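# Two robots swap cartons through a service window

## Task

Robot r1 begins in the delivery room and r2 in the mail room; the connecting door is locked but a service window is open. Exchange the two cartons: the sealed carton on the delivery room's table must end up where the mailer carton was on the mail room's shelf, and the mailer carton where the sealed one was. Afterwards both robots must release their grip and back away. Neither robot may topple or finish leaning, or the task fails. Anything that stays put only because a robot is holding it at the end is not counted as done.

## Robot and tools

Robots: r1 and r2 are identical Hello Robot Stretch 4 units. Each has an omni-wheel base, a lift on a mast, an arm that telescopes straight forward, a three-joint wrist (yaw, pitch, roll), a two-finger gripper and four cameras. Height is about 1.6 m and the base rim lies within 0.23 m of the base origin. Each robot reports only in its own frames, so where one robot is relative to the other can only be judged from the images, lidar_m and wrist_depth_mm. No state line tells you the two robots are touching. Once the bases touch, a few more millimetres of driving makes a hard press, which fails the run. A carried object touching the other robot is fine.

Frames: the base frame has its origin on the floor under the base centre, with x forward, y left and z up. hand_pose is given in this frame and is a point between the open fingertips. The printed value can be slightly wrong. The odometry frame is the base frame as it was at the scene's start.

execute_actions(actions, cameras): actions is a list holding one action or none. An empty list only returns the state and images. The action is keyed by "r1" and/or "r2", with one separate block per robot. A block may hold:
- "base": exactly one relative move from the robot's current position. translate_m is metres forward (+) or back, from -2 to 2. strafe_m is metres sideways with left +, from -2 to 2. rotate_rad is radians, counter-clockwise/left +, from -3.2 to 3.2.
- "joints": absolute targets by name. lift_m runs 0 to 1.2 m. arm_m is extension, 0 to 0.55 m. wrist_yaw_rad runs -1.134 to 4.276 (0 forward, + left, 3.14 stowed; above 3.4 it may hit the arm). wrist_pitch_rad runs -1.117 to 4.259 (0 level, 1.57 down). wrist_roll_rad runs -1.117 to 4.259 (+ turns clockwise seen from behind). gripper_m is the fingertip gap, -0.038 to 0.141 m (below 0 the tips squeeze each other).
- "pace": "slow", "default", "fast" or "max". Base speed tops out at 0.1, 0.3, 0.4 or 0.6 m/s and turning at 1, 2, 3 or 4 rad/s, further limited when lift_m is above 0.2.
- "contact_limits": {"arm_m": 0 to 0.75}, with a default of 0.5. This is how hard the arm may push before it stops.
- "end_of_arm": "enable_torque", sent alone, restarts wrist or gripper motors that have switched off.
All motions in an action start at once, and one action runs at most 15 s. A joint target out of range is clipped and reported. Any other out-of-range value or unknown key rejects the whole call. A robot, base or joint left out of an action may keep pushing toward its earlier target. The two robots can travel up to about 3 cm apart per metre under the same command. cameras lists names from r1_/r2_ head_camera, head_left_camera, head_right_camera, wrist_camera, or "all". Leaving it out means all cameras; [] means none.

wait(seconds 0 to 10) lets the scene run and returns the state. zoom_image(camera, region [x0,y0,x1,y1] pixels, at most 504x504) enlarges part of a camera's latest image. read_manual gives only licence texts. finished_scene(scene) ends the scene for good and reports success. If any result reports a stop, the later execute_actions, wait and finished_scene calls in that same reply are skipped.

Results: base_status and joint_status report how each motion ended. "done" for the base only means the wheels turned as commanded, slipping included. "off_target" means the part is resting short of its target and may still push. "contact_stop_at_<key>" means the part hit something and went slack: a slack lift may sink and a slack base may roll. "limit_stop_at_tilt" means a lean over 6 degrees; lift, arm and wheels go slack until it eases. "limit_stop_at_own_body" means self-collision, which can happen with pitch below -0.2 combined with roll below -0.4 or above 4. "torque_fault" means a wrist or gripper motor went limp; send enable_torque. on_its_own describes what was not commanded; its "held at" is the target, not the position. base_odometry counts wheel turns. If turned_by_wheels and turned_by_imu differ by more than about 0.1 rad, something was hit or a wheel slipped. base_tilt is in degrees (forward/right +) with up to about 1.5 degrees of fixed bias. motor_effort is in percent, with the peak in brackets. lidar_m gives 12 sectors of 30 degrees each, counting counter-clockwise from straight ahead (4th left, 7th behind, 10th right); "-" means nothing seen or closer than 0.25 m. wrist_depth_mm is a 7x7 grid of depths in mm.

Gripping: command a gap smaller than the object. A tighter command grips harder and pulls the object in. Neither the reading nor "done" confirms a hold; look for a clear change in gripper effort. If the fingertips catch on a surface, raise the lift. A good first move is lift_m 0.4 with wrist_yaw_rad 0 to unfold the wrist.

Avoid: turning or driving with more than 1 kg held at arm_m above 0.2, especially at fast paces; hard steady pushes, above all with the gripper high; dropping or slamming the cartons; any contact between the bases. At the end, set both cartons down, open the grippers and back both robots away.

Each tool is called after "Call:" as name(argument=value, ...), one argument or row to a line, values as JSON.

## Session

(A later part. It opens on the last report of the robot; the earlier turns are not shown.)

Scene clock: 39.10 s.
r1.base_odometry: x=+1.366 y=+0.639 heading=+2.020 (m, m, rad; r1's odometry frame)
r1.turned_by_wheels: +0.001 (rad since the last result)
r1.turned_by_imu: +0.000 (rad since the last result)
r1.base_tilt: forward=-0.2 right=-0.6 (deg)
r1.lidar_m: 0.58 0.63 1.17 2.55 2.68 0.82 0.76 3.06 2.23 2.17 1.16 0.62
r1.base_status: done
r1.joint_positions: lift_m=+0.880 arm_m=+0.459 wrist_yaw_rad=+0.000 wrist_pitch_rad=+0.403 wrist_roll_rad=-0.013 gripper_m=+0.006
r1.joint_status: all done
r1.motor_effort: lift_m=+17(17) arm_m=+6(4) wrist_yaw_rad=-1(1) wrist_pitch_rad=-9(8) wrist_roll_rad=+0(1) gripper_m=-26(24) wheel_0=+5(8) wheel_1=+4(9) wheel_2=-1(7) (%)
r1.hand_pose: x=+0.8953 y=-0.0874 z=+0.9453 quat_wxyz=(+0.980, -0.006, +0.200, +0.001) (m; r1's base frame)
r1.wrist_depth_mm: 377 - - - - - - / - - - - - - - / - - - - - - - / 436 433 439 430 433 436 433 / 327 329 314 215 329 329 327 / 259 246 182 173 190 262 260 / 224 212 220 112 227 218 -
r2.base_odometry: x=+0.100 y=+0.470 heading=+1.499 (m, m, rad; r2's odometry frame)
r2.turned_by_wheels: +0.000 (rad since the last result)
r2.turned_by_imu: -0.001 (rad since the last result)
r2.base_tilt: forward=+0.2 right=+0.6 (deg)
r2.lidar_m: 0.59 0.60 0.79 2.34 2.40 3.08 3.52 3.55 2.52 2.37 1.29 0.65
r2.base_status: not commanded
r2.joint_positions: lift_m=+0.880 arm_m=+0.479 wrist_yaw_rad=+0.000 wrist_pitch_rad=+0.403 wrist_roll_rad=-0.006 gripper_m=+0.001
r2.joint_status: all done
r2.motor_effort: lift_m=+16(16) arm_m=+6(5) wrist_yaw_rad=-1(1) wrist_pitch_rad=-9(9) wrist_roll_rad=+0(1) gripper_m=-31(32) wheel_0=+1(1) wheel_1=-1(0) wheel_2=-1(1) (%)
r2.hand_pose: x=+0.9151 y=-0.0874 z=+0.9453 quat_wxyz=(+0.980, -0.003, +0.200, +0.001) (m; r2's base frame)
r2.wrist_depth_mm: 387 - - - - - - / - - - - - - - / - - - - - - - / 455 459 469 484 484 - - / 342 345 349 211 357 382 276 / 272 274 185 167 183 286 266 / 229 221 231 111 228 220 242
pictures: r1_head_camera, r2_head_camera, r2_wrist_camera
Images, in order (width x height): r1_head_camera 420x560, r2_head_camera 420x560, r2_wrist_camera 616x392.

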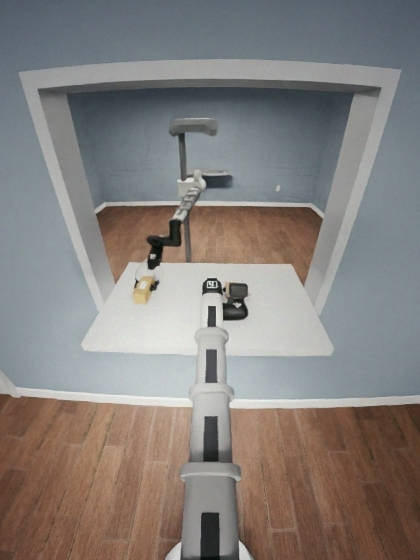

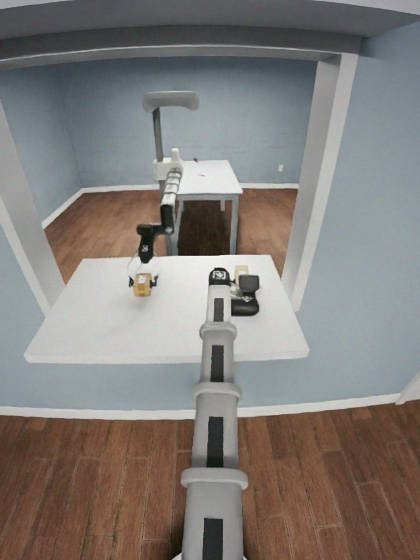

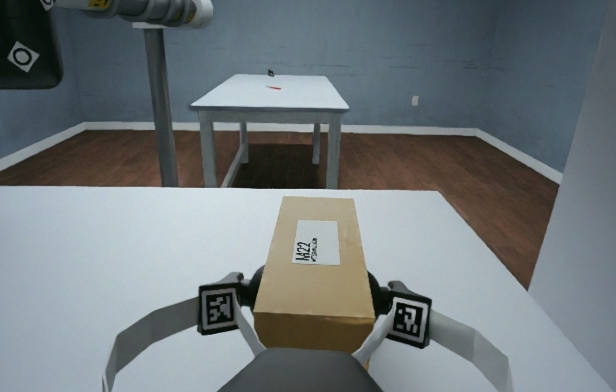

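Call:
execute_actions(
  actions=[
    {"r1":{"joints":{"lift_m":0.871}},"r2":{"joints":{"lift_m":0.861}}},
  ],
  cameras=[],
)

Call:
execute_actions(
  actions=[
    {"r1":{"joints":{"gripper_m":0.1}},"r2":{"joints":{"gripper_m":0.1}}},
  ],
  cameras=[],
)

Call:
execute_actions(
  actions=[
    {"r1":{"joints":{"arm_m":0.27,"gripper_m":0.13},"pace":"fast"},"r2":{"joints":{"arm_m":0.3,"gripper_m":0.13},"pace":"fast"}},
  ],
  cameras=[],
)

Call:
execute_actions(
  actions=[
    {"r1":{"base":{"strafe_m":0.39},"pace":"fast"},"r2":{"base":{"strafe_m":0.38},"pace":"fast"}},
  ],
  cameras=["r1_wrist_camera","r2_wrist_camera"],
)

Scene clock: 40.10 s.
r1.base_odometry: x=+1.366 y=+0.639 heading=+2.020 (m, m, rad; r1's odometry frame)
r1.turned_by_wheels: +0.000 (rad since the last result)
r1.turned_by_imu: +0.000 (rad since the last result)
r1.base_tilt: forward=-0.3 right=-0.6 (deg)
r1.lidar_m: 0.58 0.61 1.18 2.54 2.64 0.83 0.78 3.03 2.21 2.15 1.17 0.62
r1.base_status: not commanded
r1.joint_positions: lift_m=+0.871 arm_m=+0.459 wrist_yaw_rad=+0.000 wrist_pitch_rad=+0.403 wrist_roll_rad=-0.013 gripper_m=+0.006
r1.joint_status: all done
r1.motor_effort: lift_m=+17(16) arm_m=+6(6) wrist_yaw_rad=-1(0) wrist_pitch_rad=-6(7) wrist_roll_rad=+0(0) gripper_m=-29(23) wheel_0=+5(5) wheel_1=+4(4) wheel_2=-1(1) (%)
r1.hand_pose: x=+0.8953 y=-0.0874 z=+0.9363 quat_wxyz=(+0.980, -0.006, +0.200, +0.001) (m; r1's base frame)
r1.wrist_depth_mm: 377 - - - - - - / 397 - - - - - - / - - - - - - - / 413 413 413 415 413 413 407 / 309 312 300 215 314 312 309 / 248 232 182 173 190 249 248 / 211 201 209 112 216 207 -
r2.base_odometry: x=+0.100 y=+0.470 heading=+1.499 (m, m, rad; r2's odometry frame)
r2.turned_by_wheels: +0.000 (rad since the last result)
r2.turned_by_imu: +0.000 (rad since the last result)
r2.base_tilt: forward=+0.2 right=+0.6 (deg)
r2.lidar_m: 0.58 0.61 0.80 2.34 2.39 3.09 3.52 3.58 2.54 2.39 1.27 0.64
r2.base_status: not commanded
r2.joint_positions: lift_m=+0.861 arm_m=+0.479 wrist_yaw_rad=+0.000 wrist_pitch_rad=+0.403 wrist_roll_rad=-0.006 gripper_m=+0.001
r2.joint_status: all done
r2.motor_effort: lift_m=+16(13) arm_m=+6(6) wrist_yaw_rad=-1(1) wrist_pitch_rad=-10(9) wrist_roll_rad=+1(1) gripper_m=-32(32) wheel_0=+1(1) wheel_1=+0(0) wheel_2=-1(1) (%)
r2.hand_pose: x=+0.9151 y=-0.0874 z=+0.9263 quat_wxyz=(+0.980, -0.003, +0.200, +0.001) (m; r2's base frame)
r2.wrist_depth_mm: 392 - - - - - - / - - - - - - - / - - - - - - - / 413 415 421 424 436 - - / 304 310 315 210 324 325 274 / 243 247 184 167 182 258 255 / 205 198 207 111 204 196 215
pictures: none
No camera images: the call's "cameras" was empty. Leave "cameras" out to get every camera's image.

Scene clock: 41.90 s.
r1.base_odometry: x=+1.366 y=+0.639 heading=+2.020 (m, m, rad; r1's odometry frame)
r1.turned_by_wheels: +0.000 (rad since the last result)
r1.turned_by_imu: +0.000 (rad since the last result)
r1.base_tilt: forward=-0.3 right=-0.6 (deg)
r1.lidar_m: 0.58 0.61 1.16 2.55 2.67 0.81 0.77 3.12 2.23 2.17 1.15 0.63
r1.base_status: not commanded
r1.joint_positions: lift_m=+0.871 arm_m=+0.459 wrist_yaw_rad=+0.000 wrist_pitch_rad=+0.403 wrist_roll_rad=-0.013 gripper_m=+0.100
r1.joint_status: all done
r1.motor_effort: lift_m=+17(17) arm_m=+6(6) wrist_yaw_rad=-1(0) wrist_pitch_rad=-7(7) wrist_roll_rad=+1(0) gripper_m=-2(33) wheel_0=+4(5) wheel_1=+4(4) wheel_2=-1(1) (%)
r1.hand_pose: x=+0.8953 y=-0.0874 z=+0.9364 quat_wxyz=(+0.980, -0.006, +0.200, +0.001) (m; r1's base frame)
r1.wrist_depth_mm: 377 - - - - - - / 394 - - - - - - / - - - - - - - / 418 415 415 418 415 413 413 / 310 314 300 228 317 312 312 / 249 241 199 188 223 251 247 / 211 208 210 112 211 208 -
r2.base_odometry: x=+0.100 y=+0.470 heading=+1.499 (m, m, rad; r2's odometry frame)
r2.turned_by_wheels: +0.000 (rad since the last result)
r2.turned_by_imu: -0.001 (rad since the last result)
r2.base_tilt: forward=+0.2 right=+0.6 (deg)
r2.lidar_m: 0.59 0.61 0.79 2.34 2.40 3.09 3.53 3.55 2.51 2.40 1.26 0.64
r2.base_status: not commanded
r2.joint_positions: lift_m=+0.861 arm_m=+0.479 wrist_yaw_rad=+0.000 wrist_pitch_rad=+0.403 wrist_roll_rad=-0.006 gripper_m=+0.100
r2.joint_status: all done
r2.motor_effort: lift_m=+16(16) arm_m=+7(6) wrist_yaw_rad=-2(1) wrist_pitch_rad=-7(9) wrist_roll_rad=+0(1) gripper_m=-2(33) wheel_0=+1(1) wheel_1=+0(0) wheel_2=-1(1) (%)
r2.hand_pose: x=+0.9152 y=-0.0874 z=+0.9265 quat_wxyz=(+0.980, -0.003, +0.200, +0.001) (m; r2's base frame)
r2.wrist_depth_mm: 394 - - - - - - / - - - - - - - / - - - - - - - / 413 415 424 427 442 - - / 307 312 319 220 322 324 274 / 244 248 203 182 198 255 254 / 206 204 208 111 211 212 215
pictures: none
No camera images: the call's "cameras" was empty. Leave "cameras" out to get every camera's image.

Scene clock: 43.30 s.
r1.base_odometry: x=+1.366 y=+0.639 heading=+2.020 (m, m, rad; r1's odometry frame)
r1.turned_by_wheels: +0.000 (rad since the last result)
r1.turned_by_imu: +0.000 (rad since the last result)
r1.base_tilt: forward=-0.3 right=-0.6 (deg)
r1.lidar_m: 0.61 0.61 1.18 2.53 2.67 0.81 0.77 3.08 2.23 2.17 1.16 0.63
r1.base_status: not commanded
r1.joint_positions: lift_m=+0.871 arm_m=+0.271 wrist_yaw_rad=+0.000 wrist_pitch_rad=+0.402 wrist_roll_rad=-0.013 gripper_m=+0.130
r1.joint_status: all done
r1.motor_effort: lift_m=+17(17) arm_m=-6(10) wrist_yaw_rad=+1(0) wrist_pitch_rad=-5(6) wrist_roll_rad=+0(1) gripper_m=+0(3) wheel_0=+5(4) wheel_1=+4(4) wheel_2=-1(1) (%)
r1.hand_pose: x=+0.7073 y=-0.0875 z=+0.9365 quat_wxyz=(+0.980, -0.006, +0.200, +0.001) (m; r1's base frame)
r1.wrist_depth_mm: - 715 - - - - - / - - - - - - - / 627 569 609 603 609 615 480 / 421 413 418 373 415 415 415 / 314 315 319 319 315 314 314 / 248 232 236 256 235 249 249 / 213 209 211 112 219 212 -
r2.base_odometry: x=+0.100 y=+0.470 heading=+1.499 (m, m, rad; r2's odometry frame)
r2.turned_by_wheels: +0.000 (rad since the last result)
r2.turned_by_imu: +0.000 (rad since the last result)
r2.base_tilt: forward=+0.2 right=+0.5 (deg)
r2.lidar_m: 0.59 0.59 0.80 2.34 2.39 3.08 3.52 3.57 2.52 2.40 1.28 0.64
r2.base_status: not commanded
r2.joint_positions: lift_m=+0.861 arm_m=+0.301 wrist_yaw_rad=+0.000 wrist_pitch_rad=+0.402 wrist_roll_rad=-0.006 gripper_m=+0.130
r2.joint_status: all done
r2.motor_effort: lift_m=+16(16) arm_m=-6(9) wrist_yaw_rad=+0(2) wrist_pitch_rad=-6(7) wrist_roll_rad=+1(1) gripper_m=-2(3) wheel_0=+1(1) wheel_1=+0(0) wheel_2=-1(1) (%)
r2.hand_pose: x=+0.7374 y=-0.0875 z=+0.9265 quat_wxyz=(+0.980, -0.003, +0.200, +0.001) (m; r2's base frame)
r2.wrist_depth_mm: - 699 - - - - 293 / - - - - - 407 294 / 627 640 647 - - 410 301 / 410 418 424 355 439 392 312 / 306 312 319 322 325 330 325 / 245 238 232 255 245 215 258 / 206 206 210 111 213 213 216
pictures: none
No camera images: the call's "cameras" was empty. Leave "cameras" out to get every camera's image.

Scene clock: 45.60 s.
r1.base_odometry: x=+1.015 y=+0.470 heading=+2.020 (m, m, rad; r1's odometry frame)
r1.turned_by_wheels: +0.000 (rad since the last result)
r1.turned_by_imu: -0.001 (rad since the last result)
r1.base_tilt: forward=-0.3 right=-0.6 (deg)
r1.lidar_m: 0.62 0.86 1.20 2.16 2.25 3.11 0.77 0.81 2.64 2.58 0.85 0.62
r1.base_status: done
r1.joint_positions: lift_m=+0.871 arm_m=+0.271 wrist_yaw_rad=+0.000 wrist_pitch_rad=+0.402 wrist_roll_rad=-0.013 gripper_m=+0.130
r1.joint_status: not commanded
r1.motor_effort: lift_m=+18(18) arm_m=-6(6) wrist_yaw_rad=+1(1) wrist_pitch_rad=-7(7) wrist_roll_rad=+0(0) gripper_m=-3(5) wheel_0=-2(15) wheel_1=+2(11) wheel_2=+0(3) (%)
r1.hand_pose: x=+0.7074 y=-0.0874 z=+0.9364 quat_wxyz=(+0.980, -0.006, +0.200, +0.001) (m; r1's base frame)
r1.wrist_depth_mm: 278 389 - - - 1118 - / 293 387 - - - - - / 317 394 603 603 603 609 615 / 343 370 415 319 415 413 418 / 373 315 317 315 317 312 312 / 259 232 236 255 235 250 248 / 212 209 211 112 218 212 -
r2.base_odometry: x=-0.279 y=+0.497 heading=+1.499 (m, m, rad; r2's odometry frame)
r2.turned_by_wheels: +0.000 (rad since the last result)
r2.turned_by_imu: -0.002 (rad since the last result)
r2.base_tilt: forward=+0.2 right=+0.6 (deg)
r2.lidar_m: 0.55 0.56 1.05 1.95 1.99 2.59 3.56 3.58 2.93 2.76 0.89 0.60
r2.base_status: done
r2.joint_positions: lift_m=+0.861 arm_m=+0.301 wrist_yaw_rad=+0.000 wrist_pitch_rad=+0.402 wrist_roll_rad=-0.006 gripper_m=+0.130
r2.joint_status: not commanded
r2.motor_effort: lift_m=+16(16) arm_m=-6(6) wrist_yaw_rad=+0(0) wrist_pitch_rad=-6(7) wrist_roll_rad=+1(1) gripper_m=-2(1) wheel_0=+0(9) wheel_1=+0(9) wheel_2=-1(1) (%)
r2.hand_pose: x=+0.7374 y=-0.0875 z=+0.9265 quat_wxyz=(+0.980, -0.003, +0.200, +0.001) (m; r2's base frame)
r2.wrist_depth_mm: - - - - - 991 - / - - - - - - - / - - - - 1430 - - / 413 421 427 327 439 445 449 / 309 315 317 312 325 327 332 / 245 237 233 255 247 215 259 / 206 206 209 111 212 212 217
pictures: r1_wrist_camera, r2_wrist_camera
Images, in order (width x height): r1_wrist_camera 616x392, r2_wrist_camera 616x392.

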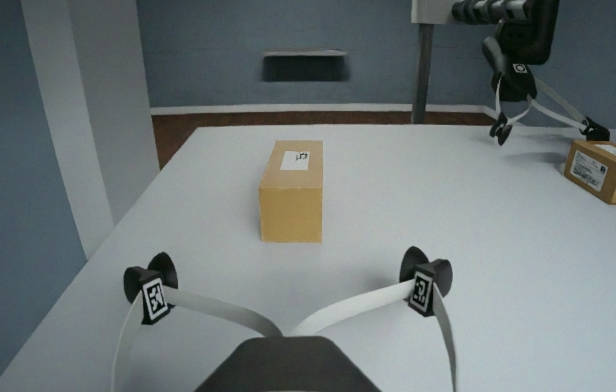

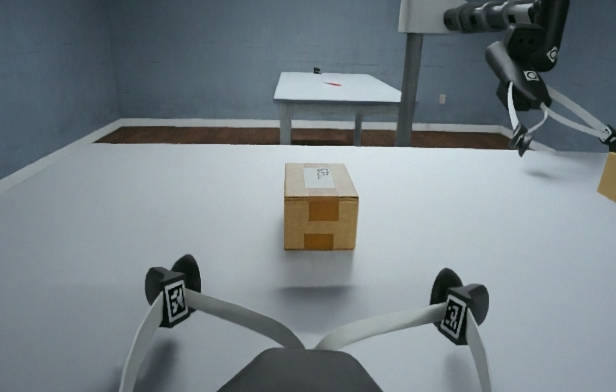

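Call:
execute_actions(
  actions=[
    {"r1":{"joints":{"arm_m":0.42,"gripper_m":0.1}},"r2":{"joints":{"arm_m":0.43,"gripper_m":0.1}}},
  ],
  cameras=[],
)

Call:
execute_actions(
  actions=[
    {"r1":{"joints":{"gripper_m":0.0}},"r2":{"joints":{"gripper_m":0.005}}},
  ],
  cameras=[],
)

Call:
execute_actions(
  actions=[
    {"r1":{"joints":{"lift_m":0.9}},"r2":{"joints":{"lift_m":0.89}}},
  ],
  cameras=["r1_wrist_camera","r2_wrist_camera"],
)

Call:
execute_actions(
  actions=[
    {"r1":{"base":{"translate_m":-0.1},"joints":{"arm_m":0},"pace":"fast"},"r2":{"base":{"translate_m":-0.4},"joints":{"arm_m":0.1},"pace":"fast"}},
  ],
  cameras=[],
)

Call:
execute_actions(
  actions=[
    {"r1":{"base":{"rotate_rad":-2.8}},"r2":{"base":{"rotate_rad":-2.82},"joints":{"lift_m":0.76}}},
  ],
  cameras=[],
)

Call:
execute_actions(
  actions=[
    {"r1":{"base":{"translate_m":0.1},"joints":{"arm_m":0.45,"lift_m":0.77}},"r2":{"base":{"translate_m":2},"joints":{"arm_m":0.45},"pace":"fast"}},
  ],
  cameras=["r1_head_camera","r2_head_camera","r2_wrist_camera"],
)

Scene clock: 47.30 s.
r1.base_odometry: x=+1.015 y=+0.470 heading=+2.020 (m, m, rad; r1's odometry frame)
r1.turned_by_wheels: +0.000 (rad since the last result)
r1.turned_by_imu: +0.000 (rad since the last result)
r1.base_tilt: forward=-0.3 right=-0.6 (deg)
r1.lidar_m: 0.59 0.86 1.20 2.16 2.29 3.14 0.78 0.81 2.63 2.57 0.85 0.61
r1.base_status: not commanded
r1.joint_positions: lift_m=+0.871 arm_m=+0.419 wrist_yaw_rad=+0.000 wrist_pitch_rad=+0.402 wrist_roll_rad=-0.013 gripper_m=+0.100
r1.joint_status: all done
r1.motor_effort: lift_m=+18(18) arm_m=+6(4) wrist_yaw_rad=+1(1) wrist_pitch_rad=-3(4) wrist_roll_rad=+0(0) gripper_m=-2(2) wheel_0=-1(1) wheel_1=+2(2) wheel_2=+0(0) (%)
r1.hand_pose: x=+0.8553 y=-0.0874 z=+0.9364 quat_wxyz=(+0.980, -0.006, +0.200, +0.001) (m; r1's base frame)
r1.wrist_depth_mm: 259 - - - - - - / 256 - - - - - - / 256 - - - - - - / 258 442 413 415 415 418 415 / 255 314 317 224 315 312 309 / 238 241 198 180 222 252 250 / 212 209 211 112 211 208 -
r2.base_odometry: x=-0.279 y=+0.497 heading=+1.499 (m, m, rad; r2's odometry frame)
r2.turned_by_wheels: +0.000 (rad since the last result)
r2.turned_by_imu: +0.000 (rad since the last result)
r2.base_tilt: forward=+0.2 right=+0.6 (deg)
r2.lidar_m: 0.56 0.56 1.03 1.94 2.01 2.59 3.57 3.59 2.95 2.78 0.87 0.59
r2.base_status: not commanded
r2.joint_positions: lift_m=+0.861 arm_m=+0.429 wrist_yaw_rad=+0.000 wrist_pitch_rad=+0.402 wrist_roll_rad=-0.006 gripper_m=+0.100
r2.joint_status: all done
r2.motor_effort: lift_m=+16(16) arm_m=+6(8) wrist_yaw_rad=-1(1) wrist_pitch_rad=-6(7) wrist_roll_rad=+2(2) gripper_m=-3(3) wheel_0=-1(1) wheel_1=+0(0) wheel_2=-1(1) (%)
r2.hand_pose: x=+0.8652 y=-0.0874 z=+0.9265 quat_wxyz=(+0.980, -0.003, +0.200, +0.001) (m; r2's base frame)
r2.wrist_depth_mm: - - - - - - - / - - - - - - - / - - - - - - - / 415 415 427 427 436 442 455 / 307 312 315 224 325 327 329 / 244 248 196 187 195 258 258 / 206 204 210 111 205 212 216
pictures: none
No camera images: the call's "cameras" was empty. Leave "cameras" out to get every camera's image.

Scene clock: 49.10 s.
r1.base_odometry: x=+1.015 y=+0.470 heading=+2.020 (m, m, rad; r1's odometry frame)
r1.turned_by_wheels: +0.000 (rad since the last result)
r1.turned_by_imu: +0.000 (rad since the last result)
r1.base_tilt: forward=-0.3 right=-0.6 (deg)
r1.lidar_m: 0.59 0.86 1.18 2.15 2.27 3.13 0.76 0.82 2.60 2.58 0.88 0.59
r1.base_status: not commanded
r1.joint_positions: lift_m=+0.871 arm_m=+0.419 wrist_yaw_rad=+0.000 wrist_pitch_rad=+0.403 wrist_roll_rad=-0.013 gripper_m=+0.001
r1.joint_status: all done
r1.motor_effort: lift_m=+18(18) arm_m=+6(6) wrist_yaw_rad=+0(1) wrist_pitch_rad=-5(9) wrist_roll_rad=+0(1) gripper_m=-23(26) wheel_0=-1(2) wheel_1=+2(2) wheel_2=+0(0) (%)
r1.hand_pose: x=+0.8553 y=-0.0874 z=+0.9363 quat_wxyz=(+0.980, -0.006, +0.200, +0.001) (m; r1's base frame)
r1.wrist_depth_mm: 258 - - - - - - / 256 - - - - - - / 256 - - - - - - / 256 413 410 418 413 413 410 / 255 310 300 213 314 314 307 / 238 239 182 172 189 250 247 / 212 207 209 112 216 206 -
r2.base_odometry: x=-0.279 y=+0.497 heading=+1.499 (m, m, rad; r2's odometry frame)
r2.turned_by_wheels: +0.000 (rad since the last result)
r2.turned_by_imu: -0.001 (rad since the last result)
r2.base_tilt: forward=+0.2 right=+0.6 (deg)
r2.lidar_m: 0.55 0.57 1.04 1.95 2.01 2.60 3.55 3.60 2.94 2.78 0.88 0.60
r2.base_status: not commanded
r2.joint_positions: lift_m=+0.861 arm_m=+0.429 wrist_yaw_rad=+0.000 wrist_pitch_rad=+0.403 wrist_roll_rad=-0.006 gripper_m=+0.006
r2.joint_status: all done
r2.motor_effort: lift_m=+16(16) arm_m=+7(6) wrist_yaw_rad=-1(1) wrist_pitch_rad=-8(8) wrist_roll_rad=+0(1) gripper_m=-33(32) wheel_0=-1(1) wheel_1=+0(0) wheel_2=-1(1) (%)
r2.hand_pose: x=+0.8652 y=-0.0874 z=+0.9263 quat_wxyz=(+0.980, -0.003, +0.200, +0.001) (m; r2's base frame)
r2.wrist_depth_mm: - - - - - - - / - - - - - - - / - - - - - - - / 413 415 421 433 439 445 455 / 306 312 314 213 320 327 329 / 243 247 184 172 181 257 257 / 205 199 208 111 200 196 216
pictures: none
No camera images: the call's "cameras" was empty. Leave "cameras" out to get every camera's image.

Scene clock: 50.00 s.
r1.base_odometry: x=+1.015 y=+0.470 heading=+2.020 (m, m, rad; r1's odometry frame)
r1.turned_by_wheels: +0.000 (rad since the last result)
r1.turned_by_imu: +0.000 (rad since the last result)
r1.base_tilt: forward=-0.3 right=-0.6 (deg)
r1.lidar_m: 0.58 0.89 1.21 2.16 2.28 3.08 0.78 0.80 2.64 2.57 0.85 0.63
r1.base_status: not commanded
r1.joint_positions: lift_m=+0.900 arm_m=+0.419 wrist_yaw_rad=+0.000 wrist_pitch_rad=+0.403 wrist_roll_rad=-0.013 gripper_m=+0.001
r1.joint_status: all done
r1.motor_effort: lift_m=+23(24) arm_m=+5(6) wrist_yaw_rad=+1(0) wrist_pitch_rad=-7(7) wrist_roll_rad=+0(0) gripper_m=-27(25) wheel_0=-1(2) wheel_1=+2(2) wheel_2=+0(0) (%)
r1.hand_pose: x=+0.8553 y=-0.0874 z=+0.9648 quat_wxyz=(+0.980, -0.006, +0.200, +0.001) (m; r1's base frame)
r1.wrist_depth_mm: 260 - - - - - - / 256 - - - - - - / 257 - - - - - - / 257 - 480 484 480 477 484 / 254 349 349 214 364 362 362 / 251 279 182 172 188 290 287 / 241 240 243 112 252 240 -
r2.base_odometry: x=-0.279 y=+0.497 heading=+1.499 (m, m, rad; r2's odometry frame)
r2.turned_by_wheels: +0.000 (rad since the last result)
r2.turned_by_imu: +0.000 (rad since the last result)
r2.base_tilt: forward=+0.2 right=+0.5 (deg)
r2.lidar_m: 0.56 0.58 1.04 1.97 2.02 2.57 3.55 3.58 2.93 2.77 0.86 0.61
r2.base_status: not commanded
r2.joint_positions: lift_m=+0.890 arm_m=+0.429 wrist_yaw_rad=+0.000 wrist_pitch_rad=+0.403 wrist_roll_rad=-0.006 gripper_m=+0.006
r2.joint_status: all done
r2.motor_effort: lift_m=+23(28) arm_m=+7(7) wrist_yaw_rad=-1(1) wrist_pitch_rad=-8(9) wrist_roll_rad=+0(1) gripper_m=-32(33) wheel_0=+0(0) wheel_1=+0(0) wheel_2=-1(1) (%)
r2.hand_pose: x=+0.8651 y=-0.0874 z=+0.9547 quat_wxyz=(+0.980, -0.003, +0.200, +0.001) (m; r2's base frame)
r2.wrist_depth_mm: - - - - - - - / - - - - - - - / - - - - - - - / 484 484 496 500 508 517 530 / 359 359 368 213 377 387 382 / 285 289 184 172 180 300 301 / 241 233 243 112 234 230 255
pictures: r1_wrist_camera, r2_wrist_camera
Images, in order (width x height): r1_wrist_camera 616x392, r2_wrist_camera 616x392.

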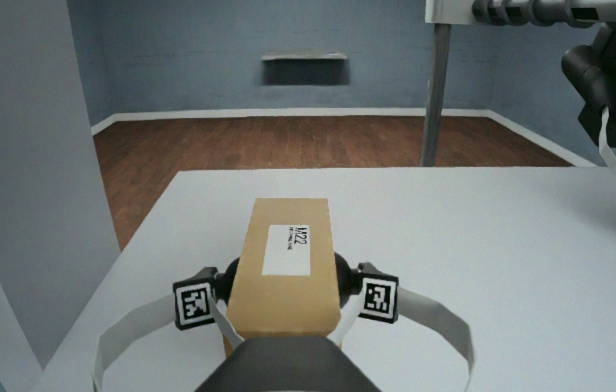

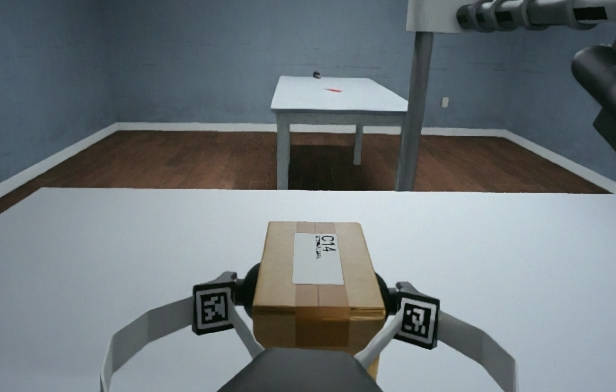

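Scene clock: 52.50 s.
r1.base_odometry: x=+1.058 y=+0.380 heading=+2.019 (m, m, rad; r1's odometry frame)
r1.turned_by_wheels: -0.001 (rad since the last result)
r1.turned_by_imu: -0.001 (rad since the last result)
r1.base_tilt: forward=-0.3 right=-0.6 (deg)
r1.lidar_m: 0.66 0.98 1.34 2.16 2.25 3.12 0.67 0.70 2.64 2.55 0.99 0.71
r1.base_status: done
r1.joint_positions: lift_m=+0.900 arm_m=+0.001 wrist_yaw_rad=+0.000 wrist_pitch_rad=+0.403 wrist_roll_rad=-0.013 gripper_m=+0.001
r1.joint_status: all done
r1.motor_effort: lift_m=+23(23) arm_m=-6(1) wrist_yaw_rad=+2(0) wrist_pitch_rad=-7(8) wrist_roll_rad=+0(1) gripper_m=-28(28) wheel_0=-5(9) wheel_1=-3(9) wheel_2=+1(11) (%)
r1.hand_pose: x=+0.4373 y=-0.0875 z=+0.9647 quat_wxyz=(+0.980, -0.006, +0.200, +0.001) (m; r1's base frame)
r1.wrist_depth_mm: 621 621 - - - - - / 654 654 - - - - - / 699 707 707 707 715 715 715 / 759 759 521 517 525 535 564 / 809 820 798 214 842 854 866 / 891 854 183 172 189 904 960 / 946 960 960 112 991 1008 1042
r2.base_odometry: x=-0.307 y=+0.098 heading=+1.499 (m, m, rad; r2's odometry frame)
r2.turned_by_wheels: +0.000 (rad since the last result)
r2.turned_by_imu: +0.001 (rad since the last result)
r2.base_tilt: forward=+0.2 right=+0.6 (deg)
r2.lidar_m: 0.95 1.21 1.58 1.92 1.97 2.54 3.13 2.76 3.01 2.80 1.85 1.03
r2.base_status: done
r2.joint_positions: lift_m=+0.890 arm_m=+0.101 wrist_yaw_rad=+0.000 wrist_pitch_rad=+0.403 wrist_roll_rad=-0.006 gripper_m=+0.006
r2.joint_status: all done
r2.motor_effort: lift_m=+23(23) arm_m=-6(10) wrist_yaw_rad=+0(2) wrist_pitch_rad=-10(9) wrist_roll_rad=+0(0) gripper_m=-33(33) wheel_0=+0(6) wheel_1=+1(9) wheel_2=+0(13) (%)
r2.hand_pose: x=+0.5373 y=-0.0875 z=+0.9547 quat_wxyz=(+0.980, -0.003, +0.200, +0.001) (m; r2's base frame)
r2.wrist_depth_mm: 750 778 - - 1921 - 904 / 820 809 - - - - 891 / 854 842 768 778 809 820 842 / 904 917 917 946 946 960 946 / 960 991 960 212 991 1008 1025 / 1025 1008 184 172 180 1060 1078 / 1138 1098 1138 111 1138 1138 1160
pictures: none
No camera images: the call's "cameras" was empty. Leave "cameras" out to get every camera's image.

Scene clock: 55.27 s.
r1.base_odometry: x=+1.058 y=+0.380 heading=-0.780 (m, m, rad; r1's odometry frame)
r1.turned_by_wheels: -2.799 (rad since the last result)
r1.turned_by_imu: -2.780 (rad since the last result)
r1.base_tilt: forward=-0.4 right=-0.6 (deg)
r1.lidar_m: 0.67 0.82 2.56 1.71 0.77 0.68 0.72 1.13 2.09 2.16 2.62 0.65
r1.base_status: done
r1.joint_positions: lift_m=+0.900 arm_m=+0.001 wrist_yaw_rad=+0.000 wrist_pitch_rad=+0.403 wrist_roll_rad=-0.013 gripper_m=+0.001
r1.joint_status: not commanded
r1.motor_effort: lift_m=+22(23) arm_m=-6(6) wrist_yaw_rad=+1(0) wrist_pitch_rad=-9(10) wrist_roll_rad=+1(1) gripper_m=-25(30) wheel_0=+5(11) wheel_1=+3(9) wheel_2=+1(9) (%)
r1.hand_pose: x=+0.4373 y=-0.0874 z=+0.9648 quat_wxyz=(+0.980, -0.006, +0.200, +0.001) (m; r1's base frame)
r1.wrist_depth_mm: - - - - - - - / - - - - - - - / - - 1308 1138 1182 - - / - 866 809 820 809 - - / 1863 683 621 214 615 640 1921 / 1618 741 182 173 189 512 1537 / 1336 842 1138 112 1336 1281 1336
r2.base_odometry: x=-0.307 y=+0.098 heading=-1.321 (m, m, rad; r2's odometry frame)
r2.turned_by_wheels: -2.820 (rad since the last result)
r2.turned_by_imu: -2.846 (rad since the last result)
r2.base_tilt: forward=+0.1 right=+0.6 (deg)
r2.lidar_m: 2.67 3.30 2.80 2.42 1.14 0.96 0.96 1.39 1.93 1.93 2.21 3.13
r2.base_status: done
r2.joint_positions: lift_m=+0.760 arm_m=+0.101 wrist_yaw_rad=+0.000 wrist_pitch_rad=+0.403 wrist_roll_rad=-0.006 gripper_m=+0.006
r2.joint_status: all done
r2.motor_effort: lift_m=+17(18) arm_m=-6(6) wrist_yaw_rad=+0(2) wrist_pitch_rad=-9(9) wrist_roll_rad=+1(1) gripper_m=-31(33) wheel_0=+0(5) wheel_1=-1(9) wheel_2=+0(8) (%)
r2.hand_pose: x=+0.5374 y=-0.0874 z=+0.8252 quat_wxyz=(+0.980, -0.003, +0.200, +0.001) (m; r2's base frame)
r2.wrist_depth_mm: - - - - - - - / - - - - - - - / - - - - - - - / - - - - - - - / 1808 1808 1756 213 1808 1863 1921 / 1430 1430 183 171 181 1464 1537 / 1205 1138 1182 111 1160 1118 1281
pictures: none
No camera images: the call's "cameras" was empty. Leave "cameras" out to get every camera's image.

Scene clock: 61.67 s.
r1.base_odometry: x=+1.129 y=+0.310 heading=-0.780 (m, m, rad; r1's odometry frame)
r1.turned_by_wheels: +0.001 (rad since the last result)
r1.turned_by_imu: -0.001 (rad since the last result)
r1.base_tilt: forward=-0.3 right=-0.6 (deg)
r1.lidar_m: 0.58 0.72 2.53 1.86 0.90 0.80 0.81 1.27 2.17 2.21 2.66 0.57
r1.base_status: done
r1.joint_positions: lift_m=+0.770 arm_m=+0.449 wrist_yaw_rad=+0.000 wrist_pitch_rad=+0.403 wrist_roll_rad=-0.013 gripper_m=+0.001
r1.joint_status: all done
r1.motor_effort: lift_m=+17(21) arm_m=+6(8) wrist_yaw_rad=+0(2) wrist_pitch_rad=-8(8) wrist_roll_rad=+0(1) gripper_m=-30(26) wheel_0=+3(10) wheel_1=+5(8) wheel_2=+0(10) (%)
r1.hand_pose: x=+0.8853 y=-0.0874 z=+0.8353 quat_wxyz=(+0.980, -0.006, +0.200, +0.001) (m; r1's base frame)
r1.wrist_depth_mm: - - - - - - - / - - - - 1366 - - / - - 732 732 723 741 750 / - 496 504 504 496 496 500 / 375 377 364 213 377 379 375 / 300 289 182 172 189 300 298 / 255 251 253 112 260 250 -
r2.base_odometry: x=+0.187 y=-1.839 heading=-1.321 (m, m, rad; r2's odometry frame)
r2.turned_by_wheels: +0.000 (rad since the last result)
r2.turned_by_imu: -0.008 (rad since the last result)
r2.base_tilt: forward=+0.1 right=+0.6 (deg)
r2.lidar_m: 0.72 0.84 2.30 2.34 2.64 3.14 3.13 2.86 2.41 2.42 0.87 0.72
r2.base_status: done
r2.joint_positions: lift_m=+0.760 arm_m=+0.449 wrist_yaw_rad=+0.000 wrist_pitch_rad=+0.403 wrist_roll_rad=-0.006 gripper_m=+0.006
r2.joint_status: all done
r2.motor_effort: lift_m=+17(17) arm_m=+6(9) wrist_yaw_rad=-1(0) wrist_pitch_rad=-8(9) wrist_roll_rad=+1(0) gripper_m=-32(33) wheel_0=-2(6) wheel_1=+0(6) wheel_2=+0(12) (%)
r2.hand_pose: x=+0.8852 y=-0.0874 z=+0.8252 quat_wxyz=(+0.980, -0.003, +0.200, +0.001) (m; r2's base frame)
r2.wrist_depth_mm: 585 535 504 469 439 418 399 / 615 569 530 500 459 436 413 / 654 615 559 530 488 452 433 / 715 640 512 525 496 473 459 / 397 379 387 213 394 397 399 / 294 300 185 172 181 312 314 / 250 241 254 111 244 241 264
pictures: r1_head_camera, r2_head_camera, r2_wrist_camera
Images, in order (width x height): r1_head_camera 420x560, r2_head_camera 420x560, r2_wrist_camera 616x392.

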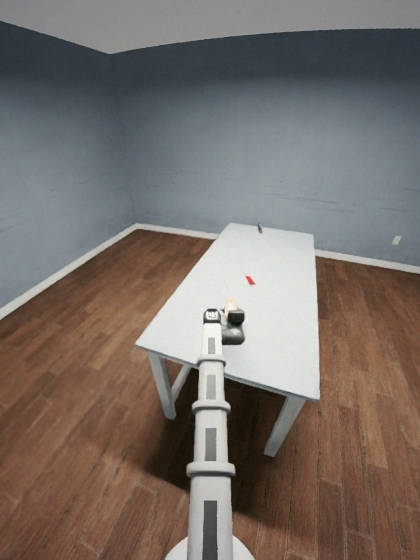

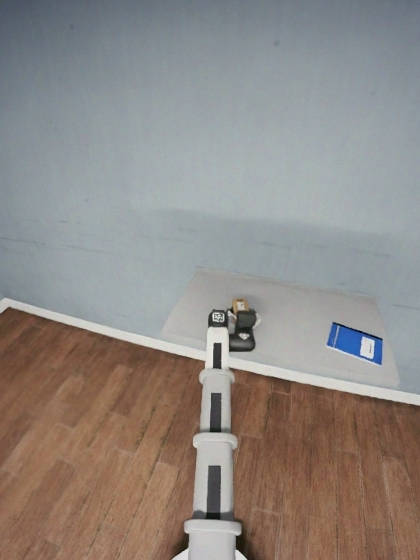

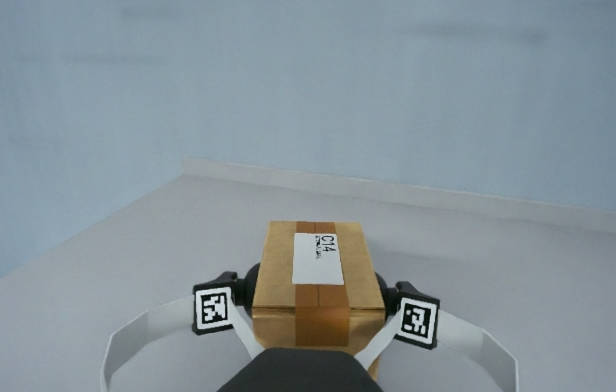

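Call:
execute_actions(
  actions=[
    {"r1":{"joints":{"lift_m":0.733}},"r2":{"joints":{"lift_m":0.723}}},
  ],
  cameras=[],
)

Call:
execute_actions(
  actions=[
    {"r1":{"joints":{"gripper_m":0.1}},"r2":{"joints":{"gripper_m":0.1}}},
  ],
  cameras=[],
)

Call:
execute_actions(
  actions=[
    {"r1":{"base":{"translate_m":-0.2},"joints":{"arm_m":0},"pace":"fast"},"r2":{"base":{"translate_m":-0.2},"joints":{"arm_m":0},"pace":"fast"}},
  ],
  cameras=[],
)

Call:
finished_scene(
  scene=2,
)

Scene clock: 62.90 s.
r1.base_odometry: x=+1.129 y=+0.310 heading=-0.780 (m, m, rad; r1's odometry frame)
r1.turned_by_wheels: +0.000 (rad since the last result)
r1.turned_by_imu: +0.000 (rad since the last result)
r1.base_tilt: forward=-0.3 right=-0.6 (deg)
r1.lidar_m: 0.58 0.72 2.54 1.85 0.91 0.79 0.77 1.24 2.19 2.21 2.68 0.56
r1.base_status: not commanded
r1.joint_positions: lift_m=+0.733 arm_m=+0.449 wrist_yaw_rad=+0.000 wrist_pitch_rad=+0.403 wrist_roll_rad=-0.013 gripper_m=+0.001
r1.joint_status: all done
r1.motor_effort: lift_m=+17(17) arm_m=+6(6) wrist_yaw_rad=+0(0) wrist_pitch_rad=-9(8) wrist_roll_rad=+0(0) gripper_m=-28(24) wheel_0=+3(3) wheel_1=+5(5) wheel_2=+0(0) (%)
r1.hand_pose: x=+0.8853 y=-0.0874 z=+0.7983 quat_wxyz=(+0.980, -0.006, +0.200, +0.001) (m; r1's base frame)
r1.wrist_depth_mm: - - - - - - - / - - - 1098 1118 1205 - / - - 603 603 591 609 615 / 413 415 415 413 410 410 413 / 309 312 300 213 314 310 310 / 248 239 182 172 189 250 248 / 211 206 210 112 216 206 -
r2.base_odometry: x=+0.187 y=-1.839 heading=-1.321 (m, m, rad; r2's odometry frame)
r2.turned_by_wheels: +0.000 (rad since the last result)
r2.turned_by_imu: +0.000 (rad since the last result)
r2.base_tilt: forward=+0.2 right=+0.6 (deg)
r2.lidar_m: 0.73 0.84 2.31 2.34 2.65 3.13 3.12 2.85 2.40 2.40 0.85 0.71
r2.base_status: not commanded
r2.joint_positions: lift_m=+0.723 arm_m=+0.449 wrist_yaw_rad=+0.000 wrist_pitch_rad=+0.403 wrist_roll_rad=-0.006 gripper_m=+0.006
r2.joint_status: all done
r2.motor_effort: lift_m=+16(14) arm_m=+6(6) wrist_yaw_rad=-2(1) wrist_pitch_rad=-8(8) wrist_roll_rad=+1(2) gripper_m=-33(34) wheel_0=-2(2) wheel_1=+0(0) wheel_2=-1(1) (%)
r2.hand_pose: x=+0.8852 y=-0.0874 z=+0.7883 quat_wxyz=(+0.980, -0.003, +0.200, +0.001) (m; r2's base frame)
r2.wrist_depth_mm: 574 535 496 469 442 415 399 / 615 574 525 492 462 439 413 / 668 603 554 517 492 455 433 / 699 418 421 427 436 442 442 / 304 310 314 213 324 327 327 / 243 246 184 172 181 256 256 / 205 200 207 111 200 196 216
pictures: none
No camera images: the call's "cameras" was empty. Leave "cameras" out to get every camera's image.

Scene clock: 64.70 s.
r1.base_odometry: x=+1.129 y=+0.310 heading=-0.780 (m, m, rad; r1's odometry frame)
r1.turned_by_wheels: +0.000 (rad since the last result)
r1.turned_by_imu: +0.000 (rad since the last result)
r1.base_tilt: forward=-0.3 right=-0.6 (deg)
r1.lidar_m: 0.58 0.71 2.53 1.86 0.90 0.81 0.79 1.23 2.19 2.20 2.66 0.55
r1.base_status: not commanded
r1.joint_positions: lift_m=+0.733 arm_m=+0.449 wrist_yaw_rad=+0.000 wrist_pitch_rad=+0.402 wrist_roll_rad=-0.013 gripper_m=+0.100
r1.joint_status: all done
r1.motor_effort: lift_m=+17(17) arm_m=+6(6) wrist_yaw_rad=+0(0) wrist_pitch_rad=-3(5) wrist_roll_rad=+0(0) gripper_m=-1(23) wheel_0=+3(4) wheel_1=+5(5) wheel_2=+0(0) (%)
r1.hand_pose: x=+0.8854 y=-0.0874 z=+0.7987 quat_wxyz=(+0.980, -0.006, +0.199, +0.001) (m; r1's base frame)
r1.wrist_depth_mm: - - - - - - - / - - - 1138 1138 1182 - / - - 603 603 615 621 627 / 418 415 413 418 415 413 413 / 312 315 314 224 319 315 310 / 249 241 198 180 223 250 247 / 211 208 211 112 211 209 -
r2.base_odometry: x=+0.187 y=-1.839 heading=-1.321 (m, m, rad; r2's odometry frame)
r2.turned_by_wheels: +0.000 (rad since the last result)
r2.turned_by_imu: -0.001 (rad since the last result)
r2.base_tilt: forward=+0.2 right=+0.6 (deg)
r2.lidar_m: 0.72 0.84 2.32 2.34 2.66 3.14 3.13 2.87 2.42 2.40 0.88 0.72
r2.base_status: not commanded
r2.joint_positions: lift_m=+0.723 arm_m=+0.449 wrist_yaw_rad=+0.000 wrist_pitch_rad=+0.403 wrist_roll_rad=-0.006 gripper_m=+0.100
r2.joint_status: all done
r2.motor_effort: lift_m=+16(16) arm_m=+6(6) wrist_yaw_rad=-1(2) wrist_pitch_rad=-7(9) wrist_roll_rad=+2(1) gripper_m=-2(33) wheel_0=-1(2) wheel_1=+0(0) wheel_2=-1(1) (%)
r2.hand_pose: x=+0.8853 y=-0.0874 z=+0.7884 quat_wxyz=(+0.980, -0.003, +0.200, +0.001) (m; r2's base frame)
r2.wrist_depth_mm: 574 535 500 466 445 421 399 / 621 569 530 496 462 436 413 / 676 603 549 517 492 459 439 / 699 415 424 430 433 445 439 / 306 310 317 224 324 327 327 / 244 247 196 187 195 257 258 / 206 204 208 112 204 213 216
pictures: none
No camera images: the call's "cameras" was empty. Leave "cameras" out to get every camera's image.

Scene clock: 66.70 s.
r1.base_odometry: x=+0.987 y=+0.451 heading=-0.780 (m, m, rad; r1's odometry frame)
r1.turned_by_wheels: -0.001 (rad since the last result)
r1.turned_by_imu: -0.001 (rad since the last result)
r1.base_tilt: forward=-0.3 right=-0.6 (deg)
r1.lidar_m: 0.78 0.93 2.59 1.53 0.71 0.58 0.58 1.02 1.87 2.13 2.58 0.74
r1.base_status: done
r1.joint_positions: lift_m=+0.733 arm_m=+0.001 wrist_yaw_rad=+0.000 wrist_pitch_rad=+0.402 wrist_roll_rad=-0.013 gripper_m=+0.100
r1.joint_status: all done
r1.motor_effort: lift_m=+17(17) arm_m=-6(9) wrist_yaw_rad=+1(2) wrist_pitch_rad=-6(7) wrist_roll_rad=+0(0) gripper_m=-5(5) wheel_0=-3(11) wheel_1=-4(9) wheel_2=-1(8) (%)
r1.hand_pose: x=+0.4373 y=-0.0875 z=+0.7985 quat_wxyz=(+0.980, -0.006, +0.200, +0.001) (m; r1's base frame)
r1.wrist_depth_mm: - - - - - - - / - - 1160 1138 1182 - - / - 691 654 615 615 691 - / - 1921 - 1708 585 569 - / 1708 1618 1618 1708 1661 1618 1708 / 1336 1229 1229 1336 223 1366 1336 / 1160 991 1138 112 1098 1138 1138
r2.base_odometry: x=+0.138 y=-1.646 heading=-1.321 (m, m, rad; r2's odometry frame)
r2.turned_by_wheels: +0.000 (rad since the last result)
r2.turned_by_imu: +0.000 (rad since the last result)
r2.base_tilt: forward=+0.1 right=+0.6 (deg)
r2.lidar_m: 0.91 1.57 2.40 2.38 2.67 2.94 2.94 2.79 2.37 2.37 1.62 0.92
r2.base_status: done
r2.joint_positions: lift_m=+0.723 arm_m=+0.002 wrist_yaw_rad=+0.000 wrist_pitch_rad=+0.402 wrist_roll_rad=-0.006 gripper_m=+0.100
r2.joint_status: all done
r2.motor_effort: lift_m=+16(16) arm_m=-6(7) wrist_yaw_rad=+0(2) wrist_pitch_rad=-7(7) wrist_roll_rad=+1(1) gripper_m=-2(1) wheel_0=+2(5) wheel_1=+0(1) wheel_2=-1(11) (%)
r2.hand_pose: x=+0.4384 y=-0.0875 z=+0.7885 quat_wxyz=(+0.980, -0.003, +0.200, +0.000) (m; r2's base frame)
r2.wrist_depth_mm: 1308 1255 1138 1060 1025 960 917 / 1397 1308 1182 1098 1025 1008 931 / 1464 1397 831 759 691 699 699 / 1618 1499 1366 1205 1160 1098 1042 / 1708 1576 1430 1366 1255 1160 1078 / 1397 1366 202 1366 214 1229 1182 / 1138 1138 1138 111 1205 1205 1182
pictures: none
No camera images: the call's "cameras" was empty. Leave "cameras" out to get every camera's image.

The scene is finished: the task was done.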